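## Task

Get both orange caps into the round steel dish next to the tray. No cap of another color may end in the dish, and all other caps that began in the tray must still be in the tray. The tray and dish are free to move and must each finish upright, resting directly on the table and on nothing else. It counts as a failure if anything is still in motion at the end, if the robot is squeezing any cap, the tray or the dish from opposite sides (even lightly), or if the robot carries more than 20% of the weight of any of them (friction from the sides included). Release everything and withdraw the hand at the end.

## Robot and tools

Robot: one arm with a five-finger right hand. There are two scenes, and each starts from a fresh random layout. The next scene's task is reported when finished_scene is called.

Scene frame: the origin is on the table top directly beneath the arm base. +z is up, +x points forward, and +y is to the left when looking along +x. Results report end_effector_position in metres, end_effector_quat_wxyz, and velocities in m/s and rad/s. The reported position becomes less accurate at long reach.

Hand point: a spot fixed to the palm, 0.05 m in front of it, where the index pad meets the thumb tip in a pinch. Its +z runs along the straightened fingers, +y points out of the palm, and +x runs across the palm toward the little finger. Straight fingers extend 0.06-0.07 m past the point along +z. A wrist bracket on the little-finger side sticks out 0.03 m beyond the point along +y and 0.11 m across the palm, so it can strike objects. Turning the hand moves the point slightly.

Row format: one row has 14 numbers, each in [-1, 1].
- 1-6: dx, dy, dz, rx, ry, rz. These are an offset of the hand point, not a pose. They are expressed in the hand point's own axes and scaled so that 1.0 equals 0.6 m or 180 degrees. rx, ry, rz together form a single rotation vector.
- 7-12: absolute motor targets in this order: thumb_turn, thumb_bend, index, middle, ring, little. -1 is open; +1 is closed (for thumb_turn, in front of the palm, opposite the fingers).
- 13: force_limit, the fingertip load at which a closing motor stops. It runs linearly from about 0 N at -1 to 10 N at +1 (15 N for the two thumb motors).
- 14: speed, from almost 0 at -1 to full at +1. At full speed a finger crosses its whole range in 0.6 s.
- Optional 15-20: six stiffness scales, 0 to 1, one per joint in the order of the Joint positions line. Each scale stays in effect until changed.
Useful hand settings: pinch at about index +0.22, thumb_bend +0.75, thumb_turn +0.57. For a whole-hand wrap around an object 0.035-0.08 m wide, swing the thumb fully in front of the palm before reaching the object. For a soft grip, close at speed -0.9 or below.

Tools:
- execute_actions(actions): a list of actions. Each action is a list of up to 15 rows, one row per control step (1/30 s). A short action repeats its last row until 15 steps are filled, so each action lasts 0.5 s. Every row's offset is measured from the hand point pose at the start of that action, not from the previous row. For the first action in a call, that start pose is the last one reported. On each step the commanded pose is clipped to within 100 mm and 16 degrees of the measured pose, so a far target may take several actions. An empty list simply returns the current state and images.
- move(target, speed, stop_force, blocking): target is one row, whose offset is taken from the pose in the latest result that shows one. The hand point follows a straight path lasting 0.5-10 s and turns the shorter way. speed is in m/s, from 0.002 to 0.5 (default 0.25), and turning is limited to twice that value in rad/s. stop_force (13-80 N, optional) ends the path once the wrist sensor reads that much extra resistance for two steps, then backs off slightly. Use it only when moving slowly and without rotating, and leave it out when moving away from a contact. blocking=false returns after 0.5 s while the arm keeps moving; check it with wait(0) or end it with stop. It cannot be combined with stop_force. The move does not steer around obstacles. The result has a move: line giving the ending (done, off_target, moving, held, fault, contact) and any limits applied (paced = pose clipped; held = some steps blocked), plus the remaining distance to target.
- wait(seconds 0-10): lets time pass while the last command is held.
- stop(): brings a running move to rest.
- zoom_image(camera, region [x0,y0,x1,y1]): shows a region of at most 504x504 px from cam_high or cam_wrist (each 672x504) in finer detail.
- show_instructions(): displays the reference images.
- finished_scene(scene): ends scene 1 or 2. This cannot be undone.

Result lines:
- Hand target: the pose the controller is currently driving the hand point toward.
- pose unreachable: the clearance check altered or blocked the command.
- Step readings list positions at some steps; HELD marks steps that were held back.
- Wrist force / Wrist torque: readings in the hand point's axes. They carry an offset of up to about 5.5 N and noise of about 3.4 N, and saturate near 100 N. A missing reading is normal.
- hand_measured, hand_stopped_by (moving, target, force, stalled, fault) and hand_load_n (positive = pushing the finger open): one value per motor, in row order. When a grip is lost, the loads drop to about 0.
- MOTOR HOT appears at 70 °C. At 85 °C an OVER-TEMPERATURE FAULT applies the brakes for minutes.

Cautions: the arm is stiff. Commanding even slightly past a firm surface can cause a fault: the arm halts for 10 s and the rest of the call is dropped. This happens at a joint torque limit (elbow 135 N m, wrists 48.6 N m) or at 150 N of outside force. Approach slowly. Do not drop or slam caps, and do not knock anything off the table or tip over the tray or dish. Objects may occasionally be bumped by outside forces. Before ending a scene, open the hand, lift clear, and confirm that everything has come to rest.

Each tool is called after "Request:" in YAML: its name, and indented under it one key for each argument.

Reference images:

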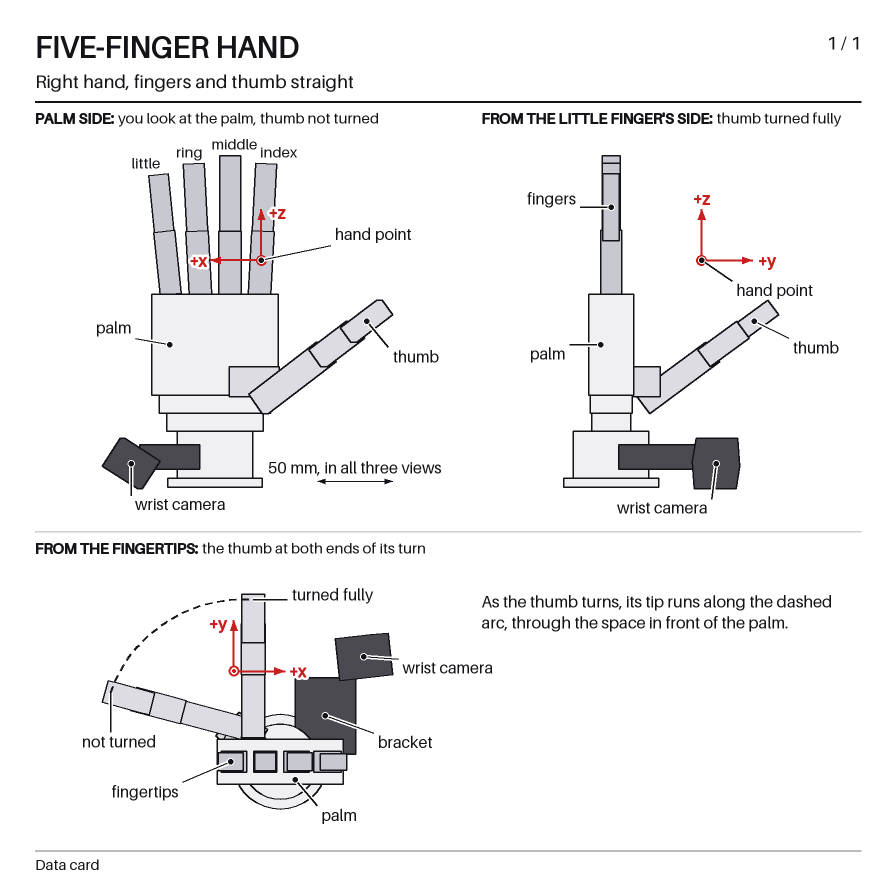

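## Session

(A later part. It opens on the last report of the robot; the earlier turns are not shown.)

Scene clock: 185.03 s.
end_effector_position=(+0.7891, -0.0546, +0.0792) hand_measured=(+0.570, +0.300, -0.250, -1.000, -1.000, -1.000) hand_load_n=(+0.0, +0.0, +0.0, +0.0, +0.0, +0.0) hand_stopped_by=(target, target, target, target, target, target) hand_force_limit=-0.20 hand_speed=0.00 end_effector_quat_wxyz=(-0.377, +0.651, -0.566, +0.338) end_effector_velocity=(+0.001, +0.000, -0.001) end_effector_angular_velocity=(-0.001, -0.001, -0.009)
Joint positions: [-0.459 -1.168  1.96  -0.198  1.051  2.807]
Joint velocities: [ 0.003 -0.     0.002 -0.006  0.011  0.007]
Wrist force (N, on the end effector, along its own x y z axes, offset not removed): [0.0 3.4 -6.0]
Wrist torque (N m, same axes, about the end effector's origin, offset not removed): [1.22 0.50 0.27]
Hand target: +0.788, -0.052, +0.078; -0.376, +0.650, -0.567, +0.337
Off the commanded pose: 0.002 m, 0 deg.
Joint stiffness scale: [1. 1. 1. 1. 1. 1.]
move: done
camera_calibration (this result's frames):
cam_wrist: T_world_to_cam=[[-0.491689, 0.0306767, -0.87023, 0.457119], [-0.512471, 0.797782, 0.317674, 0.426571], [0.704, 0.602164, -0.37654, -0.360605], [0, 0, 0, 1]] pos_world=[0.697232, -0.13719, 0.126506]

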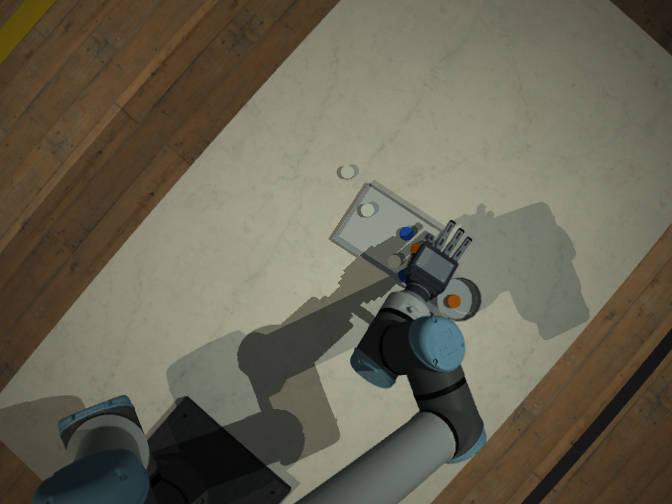

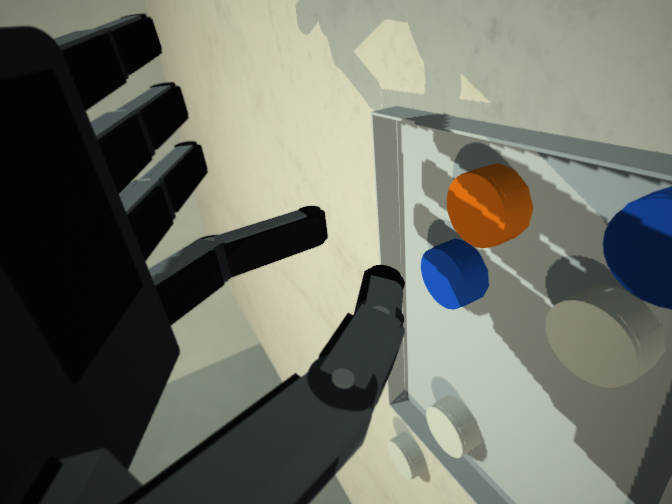

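Request:
move:
  target: [-0.0067, 0.0638, 0.037, 0, 0, 0, 0.57, 0.3, -0.25, -1, -1, -1, -0.2, 0.0]
  speed: 0.06

Scene clock: 192.77 s.
end_effector_position=(+0.7904, -0.0533, +0.0366) hand_measured=(+0.570, +0.300, -0.250, -1.000, -1.000, -1.000) hand_load_n=(+0.0, +0.0, +0.0, +0.0, +0.0, +0.0) hand_stopped_by=(target, target, target, target, target, target) hand_force_limit=-0.20 hand_speed=0.00 end_effector_quat_wxyz=(-0.377, +0.650, -0.566, +0.339) end_effector_velocity=(+0.002, -0.001, +0.001) end_effector_angular_velocity=(-0.005, -0.009, +0.002)
Joint positions: [-0.455 -1.112  1.977 -0.275  1.055  2.81 ]
Joint velocities: [ 0.    -0.    -0.    -0.009 -0.002 -0.001]
Wrist force (N, on the end effector, along its own x y z axes, offset not removed): [-2.2 -2.5 -3.8]
Wrist torque (N m, same axes, about the end effector's origin, offset not removed): [0.10 0.72 0.04]
Hand target: +0.789, -0.051, +0.035; -0.377, +0.651, -0.566, +0.338
Off the commanded pose: 0.003 m, 0 deg.
Joint stiffness scale: [1. 1. 1. 1. 1. 1.]
move: done
camera_calibration (this result's frames):
cam_wrist: T_world_to_cam=[[-0.490198, 0.0297442, -0.871103, 0.419438], [-0.512561, 0.798508, 0.3157, 0.439947], [0.704973, 0.601249, -0.376181, -0.379224], [0, 0, 0, 1]] pos_world=[0.698451, -0.135769, 0.0838254]

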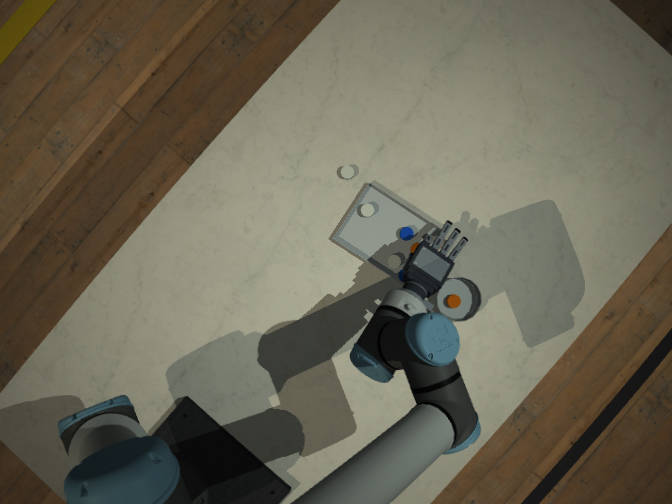

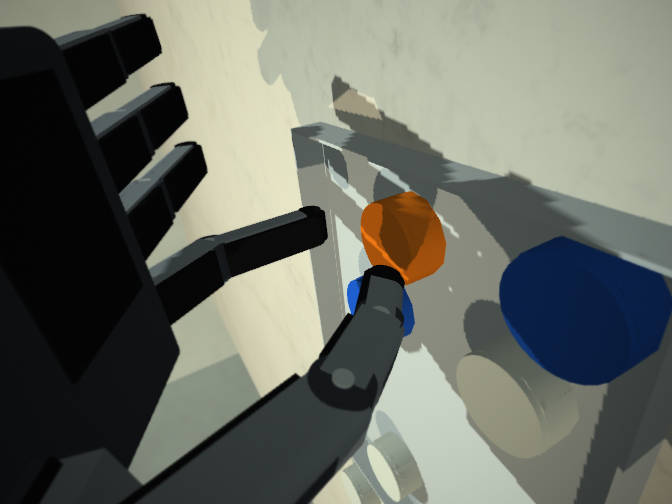

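Request:
move:
  target: [-0.007, 0.0247, 0.0127, 0, 0, 0, 0.57, 0.3, -0.25, -1, -1, -1, -0.2, 0.0]
  speed: 0.02

Scene clock: 201.60 s.
end_effector_position=(+0.7922, -0.0525, +0.0250) hand_measured=(+0.570, +0.302, -0.250, -1.000, -1.000, -1.000) hand_load_n=(+0.5, -2.0, +0.0, +0.0, +0.0, +0.0) hand_stopped_by=(target, target, target, target, target, target) hand_force_limit=-0.20 hand_speed=0.00 end_effector_quat_wxyz=(-0.377, +0.650, -0.564, +0.342) end_effector_velocity=(+0.004, -0.001, +0.001) end_effector_angular_velocity=(-0.006, -0.013, -0.001)
Joint positions: [-0.453 -1.096  1.982 -0.303  1.057  2.811]
Joint velocities: [ 0.002  0.    -0.    -0.016  0.002  0.003]
Wrist force (N, on the end effector, along its own x y z axes, offset not removed): [-3.4 -2.7 -5.0]
Wrist torque (N m, same axes, about the end effector's origin, offset not removed): [0.36 0.91 -0.12]
Hand target: +0.789, -0.049, +0.020; -0.377, +0.650, -0.566, +0.339
Off the commanded pose: 0.007 m, 0 deg.
Joint stiffness scale: [1. 1. 1. 1. 1. 1.]
move: off_target
camera_calibration (this result's frames):
cam_wrist: T_world_to_cam=[[-0.484847, 0.0270435, -0.874181, 0.405852], [-0.514304, 0.799625, 0.309985, 0.445509], [0.7074, 0.59989, -0.373787, -0.387348], [0, 0, 0, 1]] pos_world=[0.699914, -0.13485, 0.0719014]

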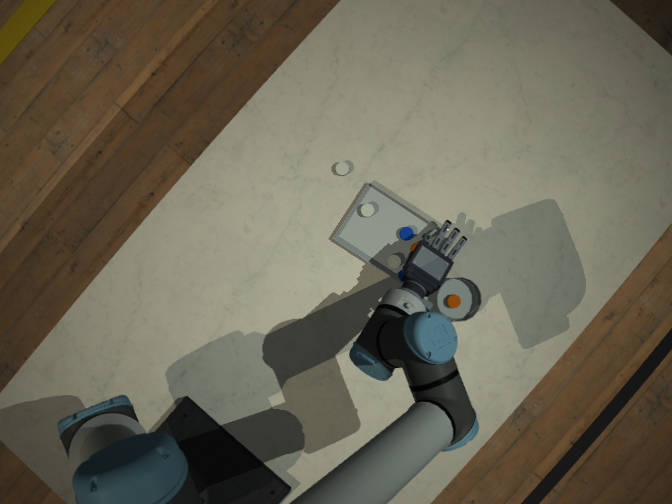

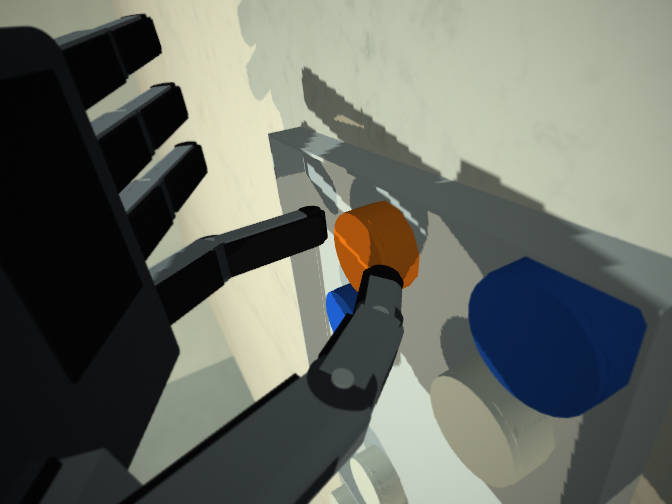

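Request:
move:
  target: [-0.0055, -0.001, -0.0125, 0, 0, 0, 0.57, 0.25, -0.25, -1, -1, -1, -0.2, 0.0]
  speed: 0.02

Scene clock: 206.03 s.
end_effector_position=(+0.7879, -0.0500, +0.0296) hand_measured=(+0.570, +0.250, -0.250, -1.000, -1.000, -1.000) hand_load_n=(+0.0, +0.0, +0.0, +0.0, +0.0, +0.0) hand_stopped_by=(target, target, target, target, target, target) hand_force_limit=-0.20 hand_speed=0.00 end_effector_quat_wxyz=(-0.378, +0.650, -0.564, +0.343) end_effector_velocity=(-0.003, +0.003, -0.002) end_effector_angular_velocity=(+0.003, +0.004, +0.002)
Joint positions: [-0.452 -1.108  1.992 -0.303  1.057  2.812]
Joint velocities: [ 0.002  0.001  0.004  0.    -0.001  0.   ]
Wrist force (N, on the end effector, along its own x y z axes, offset not removed): [-2.0 -2.4 -0.7]
Wrist torque (N m, same axes, about the end effector's origin, offset not removed): [-0.03 0.58 -0.21]
Hand target: +0.786, -0.050, +0.029; -0.377, +0.650, -0.564, +0.342
Off the commanded pose: 0.002 m, 0 deg.
Joint stiffness scale: [1. 1. 1. 1. 1. 1.]
move: done
camera_calibration (this result's frames):
cam_wrist: T_world_to_cam=[[-0.482888, 0.0261473, -0.875291, 0.406247], [-0.515175, 0.79979, 0.308108, 0.440572], [0.708106, 0.59971, -0.372739, -0.384664], [0, 0, 0, 1]] pos_world=[0.695526, -0.132301, 0.076461]

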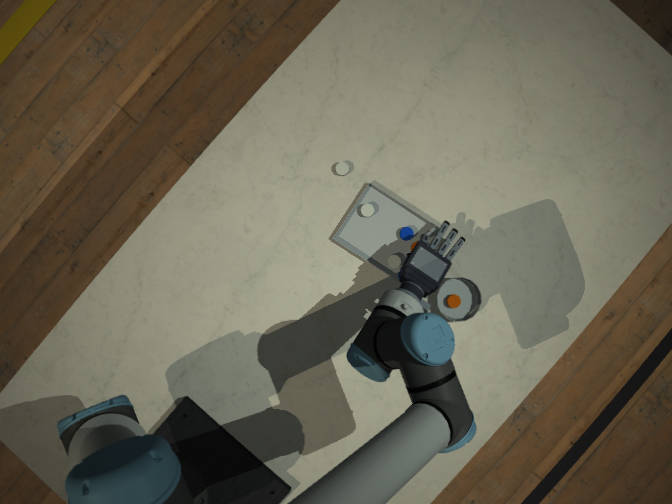

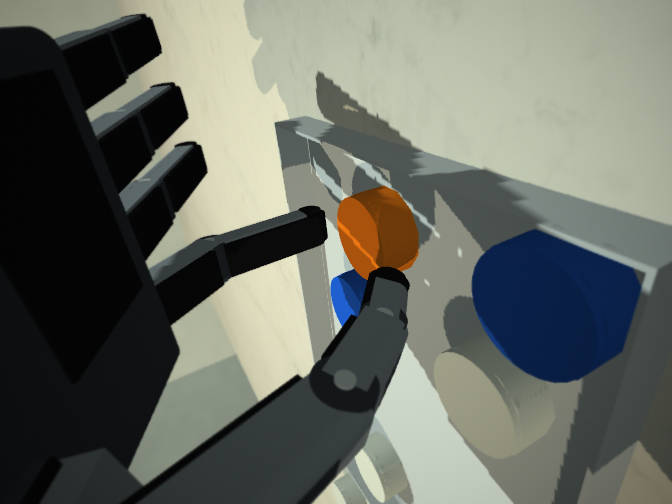

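Request:
move:
  target: [-0.0007, 0.017, 0.004, 0, 0, 0, 0.57, 0.25, -0.25, -1, -1, -1, -0.2, 0.0]
  speed: 0.02

Scene clock: 210.07 s.
end_effector_position=(+0.7869, -0.0495, +0.0215) hand_measured=(+0.570, +0.250, -0.250, -1.000, -1.000, -1.000) hand_load_n=(+0.0, +0.0, +0.0, +0.0, +0.0, +0.0) hand_stopped_by=(target, target, target, target, target, target) hand_force_limit=-0.20 hand_speed=0.00 end_effector_quat_wxyz=(-0.378, +0.650, -0.563, +0.343) end_effector_velocity=(+0.002, -0.002, +0.001) end_effector_angular_velocity=(-0.002, -0.006, -0.001)
Joint positions: [-0.452 -1.099  1.997 -0.321  1.057  2.812]
Joint velocities: [-0.001 -0.    -0.    -0.007 -0.001  0.001]
Wrist force (N, on the end effector, along its own x y z axes, offset not removed): [-1.9 -2.0 0.7]
Wrist torque (N m, same axes, about the end effector's origin, offset not removed): [0.09 0.53 0.07]
Hand target: +0.785, -0.050, +0.020; -0.378, +0.650, -0.564, +0.343
Off the commanded pose: 0.003 m, 0 deg.
Joint stiffness scale: [1. 1. 1. 1. 1. 1.]
move: done
camera_calibration (this result's frames):
cam_wrist: T_world_to_cam=[[-0.481192, 0.0254064, -0.876247, 0.397306], [-0.516219, 0.79967, 0.306668, 0.443023], [0.7085, 0.599902, -0.371679, -0.387641], [0, 0, 0, 1]] pos_world=[0.694521, -0.131819, 0.0681987]

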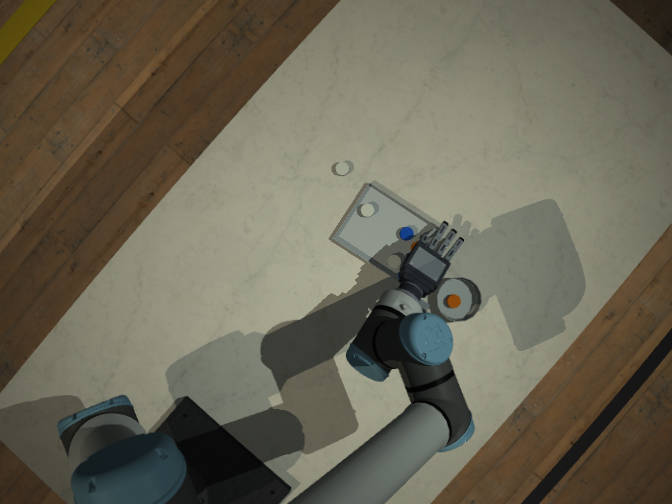

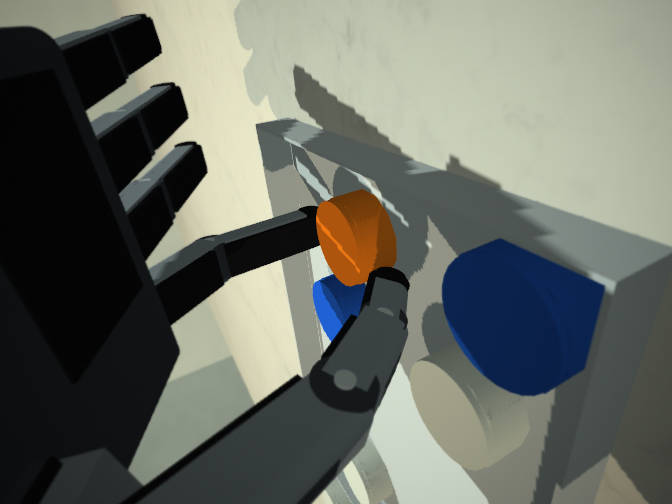

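Request:
execute_actions:
  actions:
    - [[0, 0.0055, 0.002, 0, 0, 0, 0.57, 0.25, -0.25, -1, -1, -1, -0.2, 0.0]]
    - [[0, 0.002, 0.001, 0, 0, 0, 0.57, 0.25, -0.25, -1, -1, -1, -0.2, 0.0]]
    - [[0, 0, 0, 0, 0, 0, 0.57, 0.75, 0.22, -1, -1, -1, -0.2, -0.6]]
    - [[0, 0, 0, 0, 0, 0, 0.57, 0.75, 0.22, -1, -1, -1, -0.2, -0.6]]
    - [[0, 0, 0, 0, 0, 0, 0.57, 0.75, 0.22, -1, -1, -1, -0.2, -0.6]]

Scene clock: 219.53 s.
end_effector_position=(+0.7881, -0.0501, +0.0198) hand_measured=(+0.570, +0.364, -0.098, -1.000, -1.000, -1.000) hand_load_n=(+0.0, +6.0, +8.5, +0.0, +0.0, +0.0) hand_stopped_by=(target, force, force, target, target, target) hand_force_limit=-0.20 hand_speed=-0.60 end_effector_quat_wxyz=(-0.378, +0.649, -0.562, +0.345) end_effector_velocity=(+0.000, -0.001, +0.000) end_effector_angular_velocity=(-0.001, -0.000, -0.001)
Joint positions: [-0.452 -1.095  1.997 -0.328  1.057  2.812]
Joint velocities: [-0.    -0.    -0.     0.     0.001 -0.001]
Wrist force (N, on the end effector, along its own x y z axes, offset not removed): [2.3 -1.8 1.1]
Wrist torque (N m, same axes, about the end effector's origin, offset not removed): [-0.03 -0.10 0.15]
Hand target: +0.788, -0.050, +0.020; -0.378, +0.649, -0.562, +0.345
Off the commanded pose: 0.000 m, 0 deg.
Joint stiffness scale: [1. 1. 1. 1. 1. 1.]
Step readings (end_effector_position; steps 1 to 15: 1st action; 16 to 30: 2nd action; 31 to 45: 3rd action; 46 to 60: 4th action; 61 to 75: 5th action):
0: (+0.7871, -0.0496, +0.0216)
1: (+0.7871, -0.0496, +0.0216)
2: (+0.7872, -0.0497, +0.0216)
4: (+0.7874, -0.0498, +0.0216)
8: (+0.7877, -0.0499, +0.0207)
15: (+0.7878, -0.0500, +0.0198)
16: (+0.7878, -0.0500, +0.0198)
17: (+0.7878, -0.0500, +0.0198)
19: (+0.7879, -0.0500, +0.0198)
23: (+0.7880, -0.0501, +0.0199)
30: (+0.7881, -0.0501, +0.0198)
31: (+0.7881, -0.0501, +0.0198)
32: (+0.7881, -0.0501, +0.0198)
34: (+0.7881, -0.0501, +0.0198)
38: (+0.7881, -0.0501, +0.0198)
45: (+0.7881, -0.0501, +0.0198)
46: (+0.7881, -0.0501, +0.0198)
47: (+0.7881, -0.0501, +0.0198)
49: (+0.7881, -0.0501, +0.0198)
53: (+0.7881, -0.0501, +0.0198)
60: (+0.7881, -0.0501, +0.0198)
61: (+0.7881, -0.0501, +0.0198)
62: (+0.7881, -0.0501, +0.0198)
64: (+0.7881, -0.0501, +0.0198)
68: (+0.7881, -0.0501, +0.0198)
75: end_effector_position above
camera_calibration (this result's frames):
cam_wrist: T_world_to_cam=[[-0.478373, 0.0239682, -0.877829, 0.394121], [-0.517225, 0.80015, 0.303709, 0.445536], [0.709674, 0.599321, -0.370373, -0.389701], [0, 0, 0, 1]] pos_world=[0.69554, -0.132385, 0.0663232]

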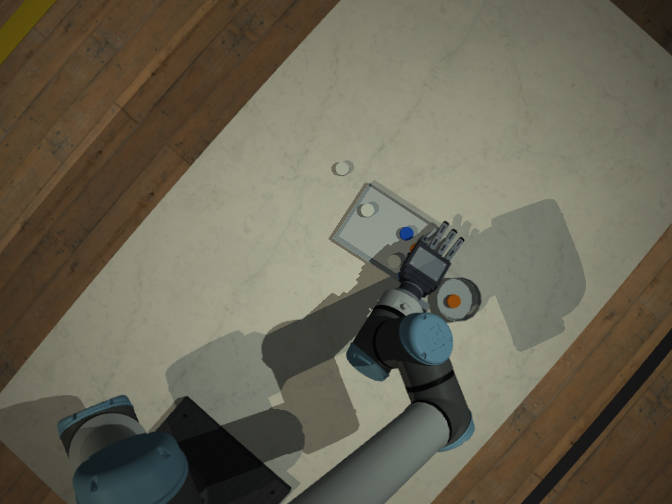

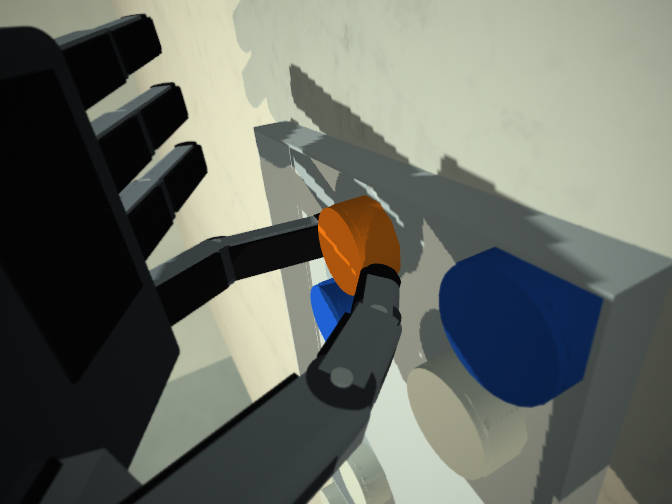

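Gripped. Lift.

Request:
move:
  target: [0, -0.0866, -0.05, 0, 0, 0, 0.57, 0.75, 0.22, -1, -1, -1, -0.2, -0.6]
  speed: 0.06

Scene clock: 224.93 s.
end_effector_position=(+0.7851, -0.0483, +0.0783) hand_measured=(+0.570, +0.364, -0.098, -1.000, -1.000, -1.000) hand_load_n=(+0.0, +6.0, +8.5, +0.0, +0.0, +0.0) hand_stopped_by=(target, force, force, target, target, target) hand_force_limit=-0.20 hand_speed=-0.60 end_effector_quat_wxyz=(-0.378, +0.650, -0.563, +0.344) end_effector_velocity=(-0.002, +0.001, -0.000) end_effector_angular_velocity=(+0.003, +0.007, +0.001)
Joint positions: [-0.452 -1.178  1.981 -0.227  1.057  2.812]
Joint velocities: [-0.    -0.    -0.     0.009 -0.001 -0.002]
Wrist force (N, on the end effector, along its own x y z axes, offset not removed): [3.5 6.5 -3.4]
Wrist torque (N m, same axes, about the end effector's origin, offset not removed): [1.49 -0.30 0.59]
Hand target: +0.786, -0.049, +0.080; -0.378, +0.649, -0.562, +0.345
Off the commanded pose: 0.002 m, 0 deg.
Joint stiffness scale: [1. 1. 1. 1. 1. 1.]
move: done
camera_calibration (this result's frames):
cam_wrist: T_world_to_cam=[[-0.479365, 0.0244775, -0.877274, 0.444696], [-0.516876, 0.799977, 0.304755, 0.424383], [0.709259, 0.599531, -0.370829, -0.366635], [0, 0, 0, 1]] pos_world=[0.692564, -0.130572, 0.124828]

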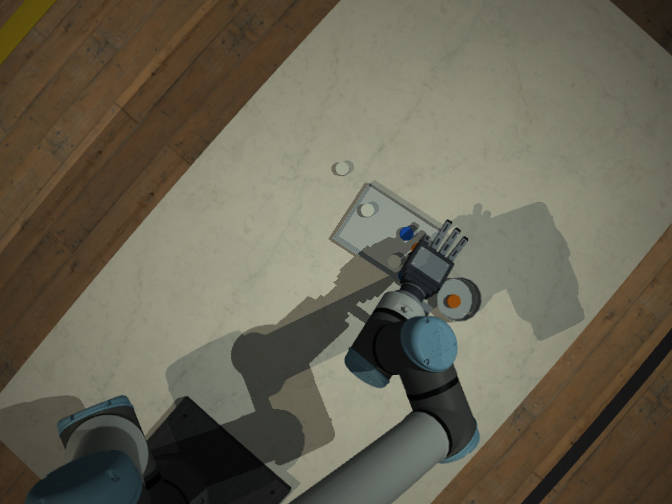

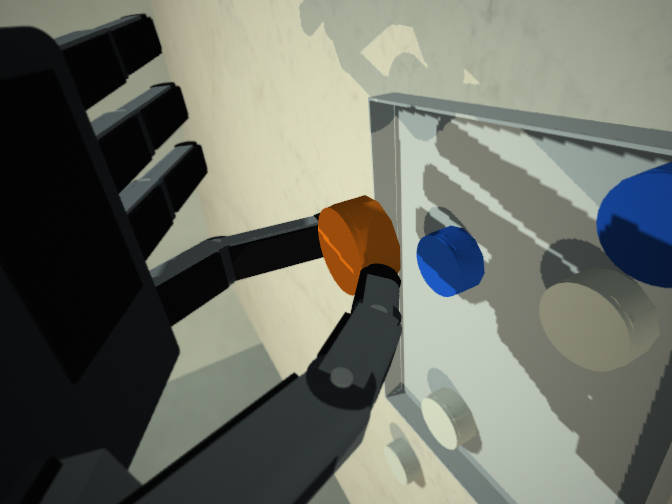

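Request:
move:
  target: [0.2002, 0.0222, -0.0387, 0, 0, 0, 0.57, 0.75, 0.22, -1, -1, -1, -0.2, -0.6]
  speed: 0.12

Scene clock: 236.90 s.
end_effector_position=(+0.7728, -0.1692, +0.0795) hand_measured=(+0.570, +0.364, -0.098, -1.000, -1.000, -1.000) hand_load_n=(+0.0, +6.0, +8.5, +0.0, +0.0, +0.0) hand_stopped_by=(target, force, force, target, target, target) hand_force_limit=-0.20 hand_speed=-0.60 end_effector_quat_wxyz=(-0.378, +0.649, -0.564, +0.344) end_effector_velocity=(-0.001, +0.003, +0.001) end_effector_angular_velocity=(+0.000, +0.002, +0.015)
Joint positions: [-0.641 -1.137  1.925 -0.139  0.904  2.684]
Joint velocities: [-0.001  0.    -0.003  0.013 -0.012 -0.014]
Wrist force (N, on the end effector, along its own x y z axes, offset not removed): [-2.3 -0.3 -2.2]
Wrist torque (N m, same axes, about the end effector's origin, offset not removed): [0.27 0.59 -0.02]
Hand target: +0.774, -0.171, +0.080; -0.378, +0.649, -0.563, +0.344
Off the commanded pose: 0.002 m, 0 deg.
Joint stiffness scale: [1. 1. 1. 1. 1. 1.]
move: done
camera_calibration (this result's frames):
cam_wrist: T_world_to_cam=[[-0.480156, 0.0268487, -0.876772, 0.443863], [-0.51466, 0.800789, 0.30637, 0.512666], [0.710335, 0.598345, -0.370685, -0.286021], [0, 0, 0, 1]] pos_world=[0.680143, -0.251315, 0.126077]

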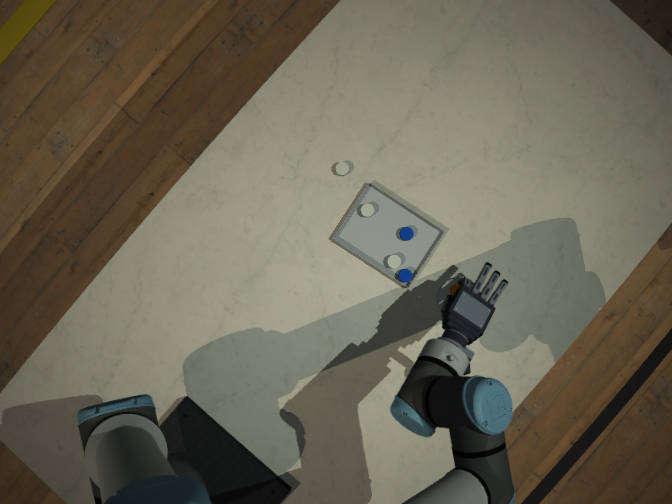

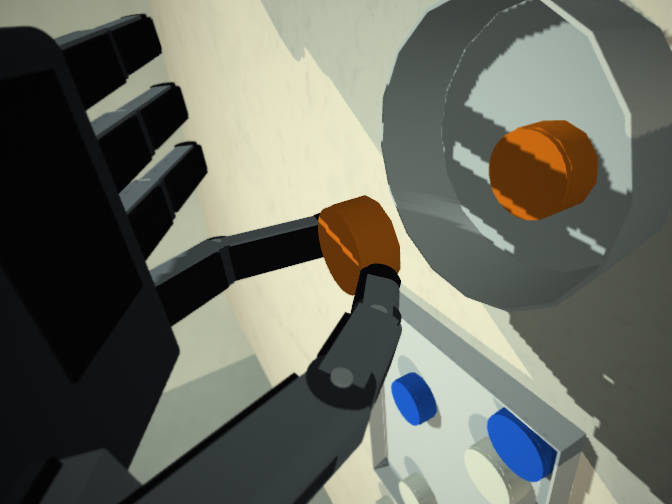

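Request:
move:
  target: [0.0813, 0.0658, 0.0177, 0, 0, 0, 0.57, 0.75, 0.22, -1, -1, -1, -0.2, -0.6]
  speed: 0.06

Scene clock: 247.47 s.
end_effector_position=(+0.7680, -0.2170, +0.0397) hand_measured=(+0.570, +0.364, -0.098, -1.000, -1.000, -1.000) hand_load_n=(+0.0, +6.0, +8.5, +0.0, +0.0, +0.0) hand_stopped_by=(target, force, force, target, target, target) hand_force_limit=-0.20 hand_speed=-0.60 end_effector_quat_wxyz=(-0.378, +0.648, -0.565, +0.342) end_effector_velocity=(+0.003, -0.001, +0.003) end_effector_angular_velocity=(-0.005, -0.008, +0.008)
Joint positions: [-0.707 -1.06   1.902 -0.155  0.852  2.632]
Joint velocities: [ 0.    -0.    -0.005 -0.001 -0.007 -0.005]
Wrist force (N, on the end effector, along its own x y z axes, offset not removed): [0.9 5.7 -0.6]
Wrist torque (N m, same axes, about the end effector's origin, offset not removed): [1.08 0.19 0.45]
Hand target: +0.770, -0.220, +0.041; -0.378, +0.649, -0.564, +0.344
Off the commanded pose: 0.003 m, 0 deg.
Joint stiffness scale: [1. 1. 1. 1. 1. 1.]
move: done
camera_calibration (this result's frames):
cam_wrist: T_world_to_cam=[[-0.483183, 0.0301681, -0.874999, 0.410867], [-0.51287, 0.800229, 0.310802, 0.558946], [0.709576, 0.598935, -0.371185, -0.26805], [0, 0, 0, 1]] pos_world=[0.675393, -0.299136, 0.0862904]

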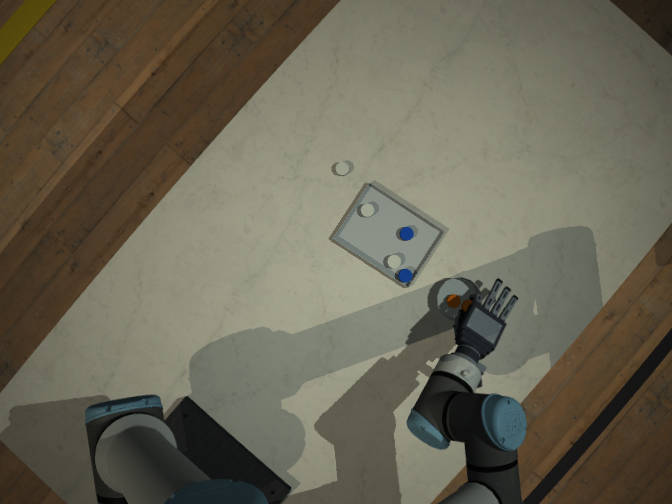

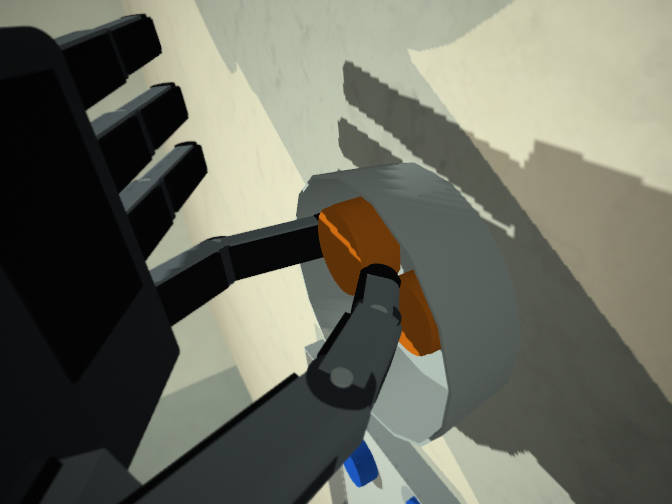

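Request:
execute_actions:
  actions:
    - [[0, 0, 0, 0, 0, 0, 0.57, 0.25, -0.2, -1, -1, -1, -0.2, 0.0]]
    - [[0, 0, 0, 0, 0, 0, 0.57, 0.25, -0.2, -1, -1, -1, -0.2, 0.0]]

Request:
move:
  target: [0.05, -0.14, -0.12, 0, 0, 0, 0.57, 0.25, -0.2, -1, -1, -1, -0.2, 0.0]
  speed: 0.12

Scene clock: 251.70 s.
end_effector_position=(+0.7683, -0.2171, +0.0400) hand_measured=(+0.570, +0.250, -0.200, -1.000, -1.000, -1.000) hand_load_n=(+0.0, +0.0, +0.0, +0.0, +0.0, +0.0) hand_stopped_by=(target, target, target, target, target, target) hand_force_limit=-0.20 hand_speed=0.00 end_effector_quat_wxyz=(-0.378, +0.649, -0.565, +0.342) end_effector_velocity=(-0.000, -0.000, +0.000) end_effector_angular_velocity=(-0.000, +0.001, -0.000)
Joint positions: [-0.707 -1.06   1.901 -0.155  0.852  2.631]
Joint velocities: [ 0.    -0.    -0.     0.001  0.001 -0.   ]
Wrist force (N, on the end effector, along its own x y z axes, offset not removed): [1.3 -2.3 -0.2]
Wrist torque (N m, same axes, about the end effector's origin, offset not removed): [0.05 -0.05 0.02]
Hand target: +0.768, -0.217, +0.040; -0.378, +0.649, -0.565, +0.342
Off the commanded pose: 0.000 m, 0 deg.
Joint stiffness scale: [1. 1. 1. 1. 1. 1.]
Step readings (end_effector_position; steps 1 to 15: 1st action; 16 to 30: 2nd action):
0: (+0.7683, -0.2171, +0.0400)
1: (+0.7683, -0.2171, +0.0400)
2: (+0.7683, -0.2171, +0.0400)
4: (+0.7683, -0.2171, +0.0400)
8: (+0.7683, -0.2171, +0.0400)
15: (+0.7683, -0.2171, +0.0400)
16: (+0.7683, -0.2171, +0.0400)
17: (+0.7683, -0.2171, +0.0400)
19: (+0.7683, -0.2171, +0.0400)
23: (+0.7683, -0.2171, +0.0400)
30: end_effector_position above
camera_calibration (this result's frames):
cam_wrist: T_world_to_cam=[[-0.482491, 0.0291456, -0.875416, 0.410561], [-0.513837, 0.799982, 0.309838, 0.559866], [0.709348, 0.599315, -0.371008, -0.267832], [0, 0, 0, 1]] pos_world=[0.675758, -0.299333, 0.086576]

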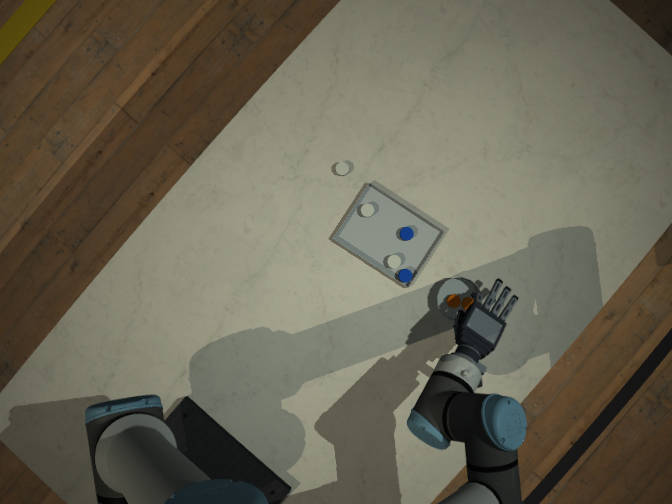

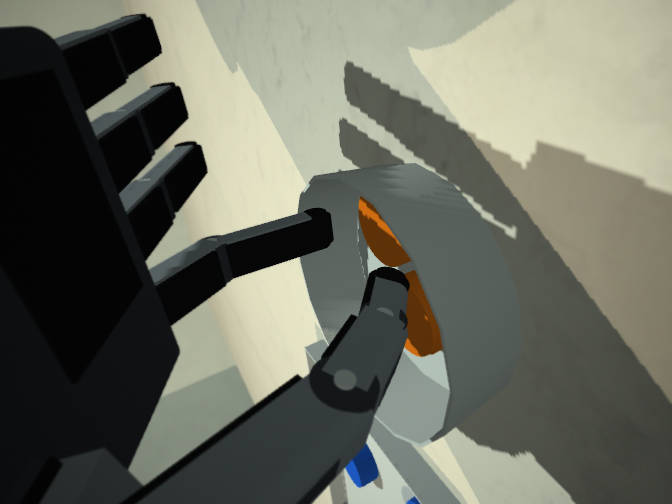

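Scene clock: 253.23 s.
end_effector_position=(+0.7490, -0.2457, +0.1478) hand_measured=(+0.570, +0.250, -0.200, -1.000, -1.000, -1.000) hand_load_n=(+0.0, +0.0, +0.0, +0.0, +0.0, +0.0) hand_stopped_by=(target, target, target, target, target, target) hand_force_limit=-0.20 hand_speed=0.00 end_effector_quat_wxyz=(-0.378, +0.649, -0.565, +0.342) end_effector_velocity=(-0.002, +0.003, +0.000) end_effector_angular_velocity=(+0.007, +0.006, +0.006)
Joint positions: [-0.764 -1.185  1.853  0.053  0.807  2.581]
Joint velocities: [-0.    -0.    -0.     0.013 -0.005 -0.005]
Wrist force (N, on the end effector, along its own x y z axes, offset not removed): [-1.1 3.6 2.6]
Wrist torque (N m, same axes, about the end effector's origin, offset not removed): [0.85 0.35 0.19]
Hand target: +0.749, -0.248, +0.149; -0.378, +0.649, -0.565, +0.343
Off the commanded pose: 0.002 m, 0 deg.
Joint stiffness scale: [1. 1. 1. 1. 1. 1.]
move: done
camera_calibration (this result's frames):
cam_wrist: T_world_to_cam=[[-0.482926, 0.0297705, -0.875155, 0.496936], [-0.51386, 0.799611, 0.310758, 0.539212], [0.709035, 0.59978, -0.370855, -0.196707], [0, 0, 0, 1]] pos_world=[0.656535, -0.327973, 0.194382]

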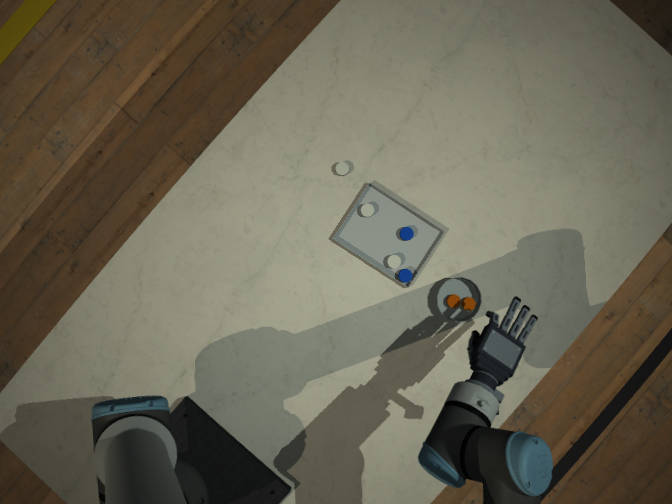

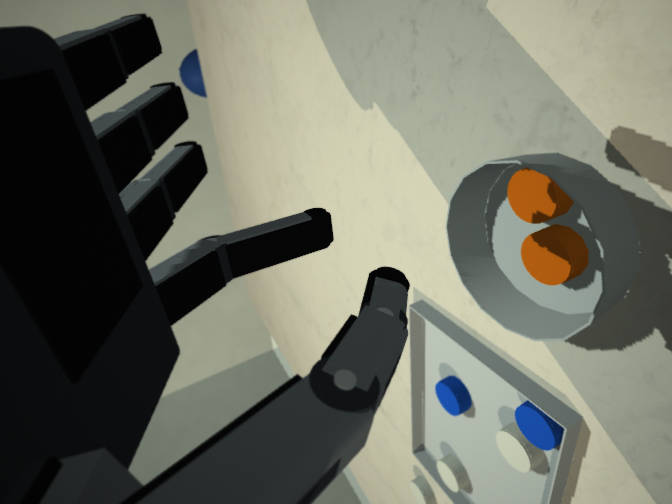

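Both caps are in the dish and the hand is clear.

Request:
finished_scene:
  scene: 1

The scene is finished: the task was done.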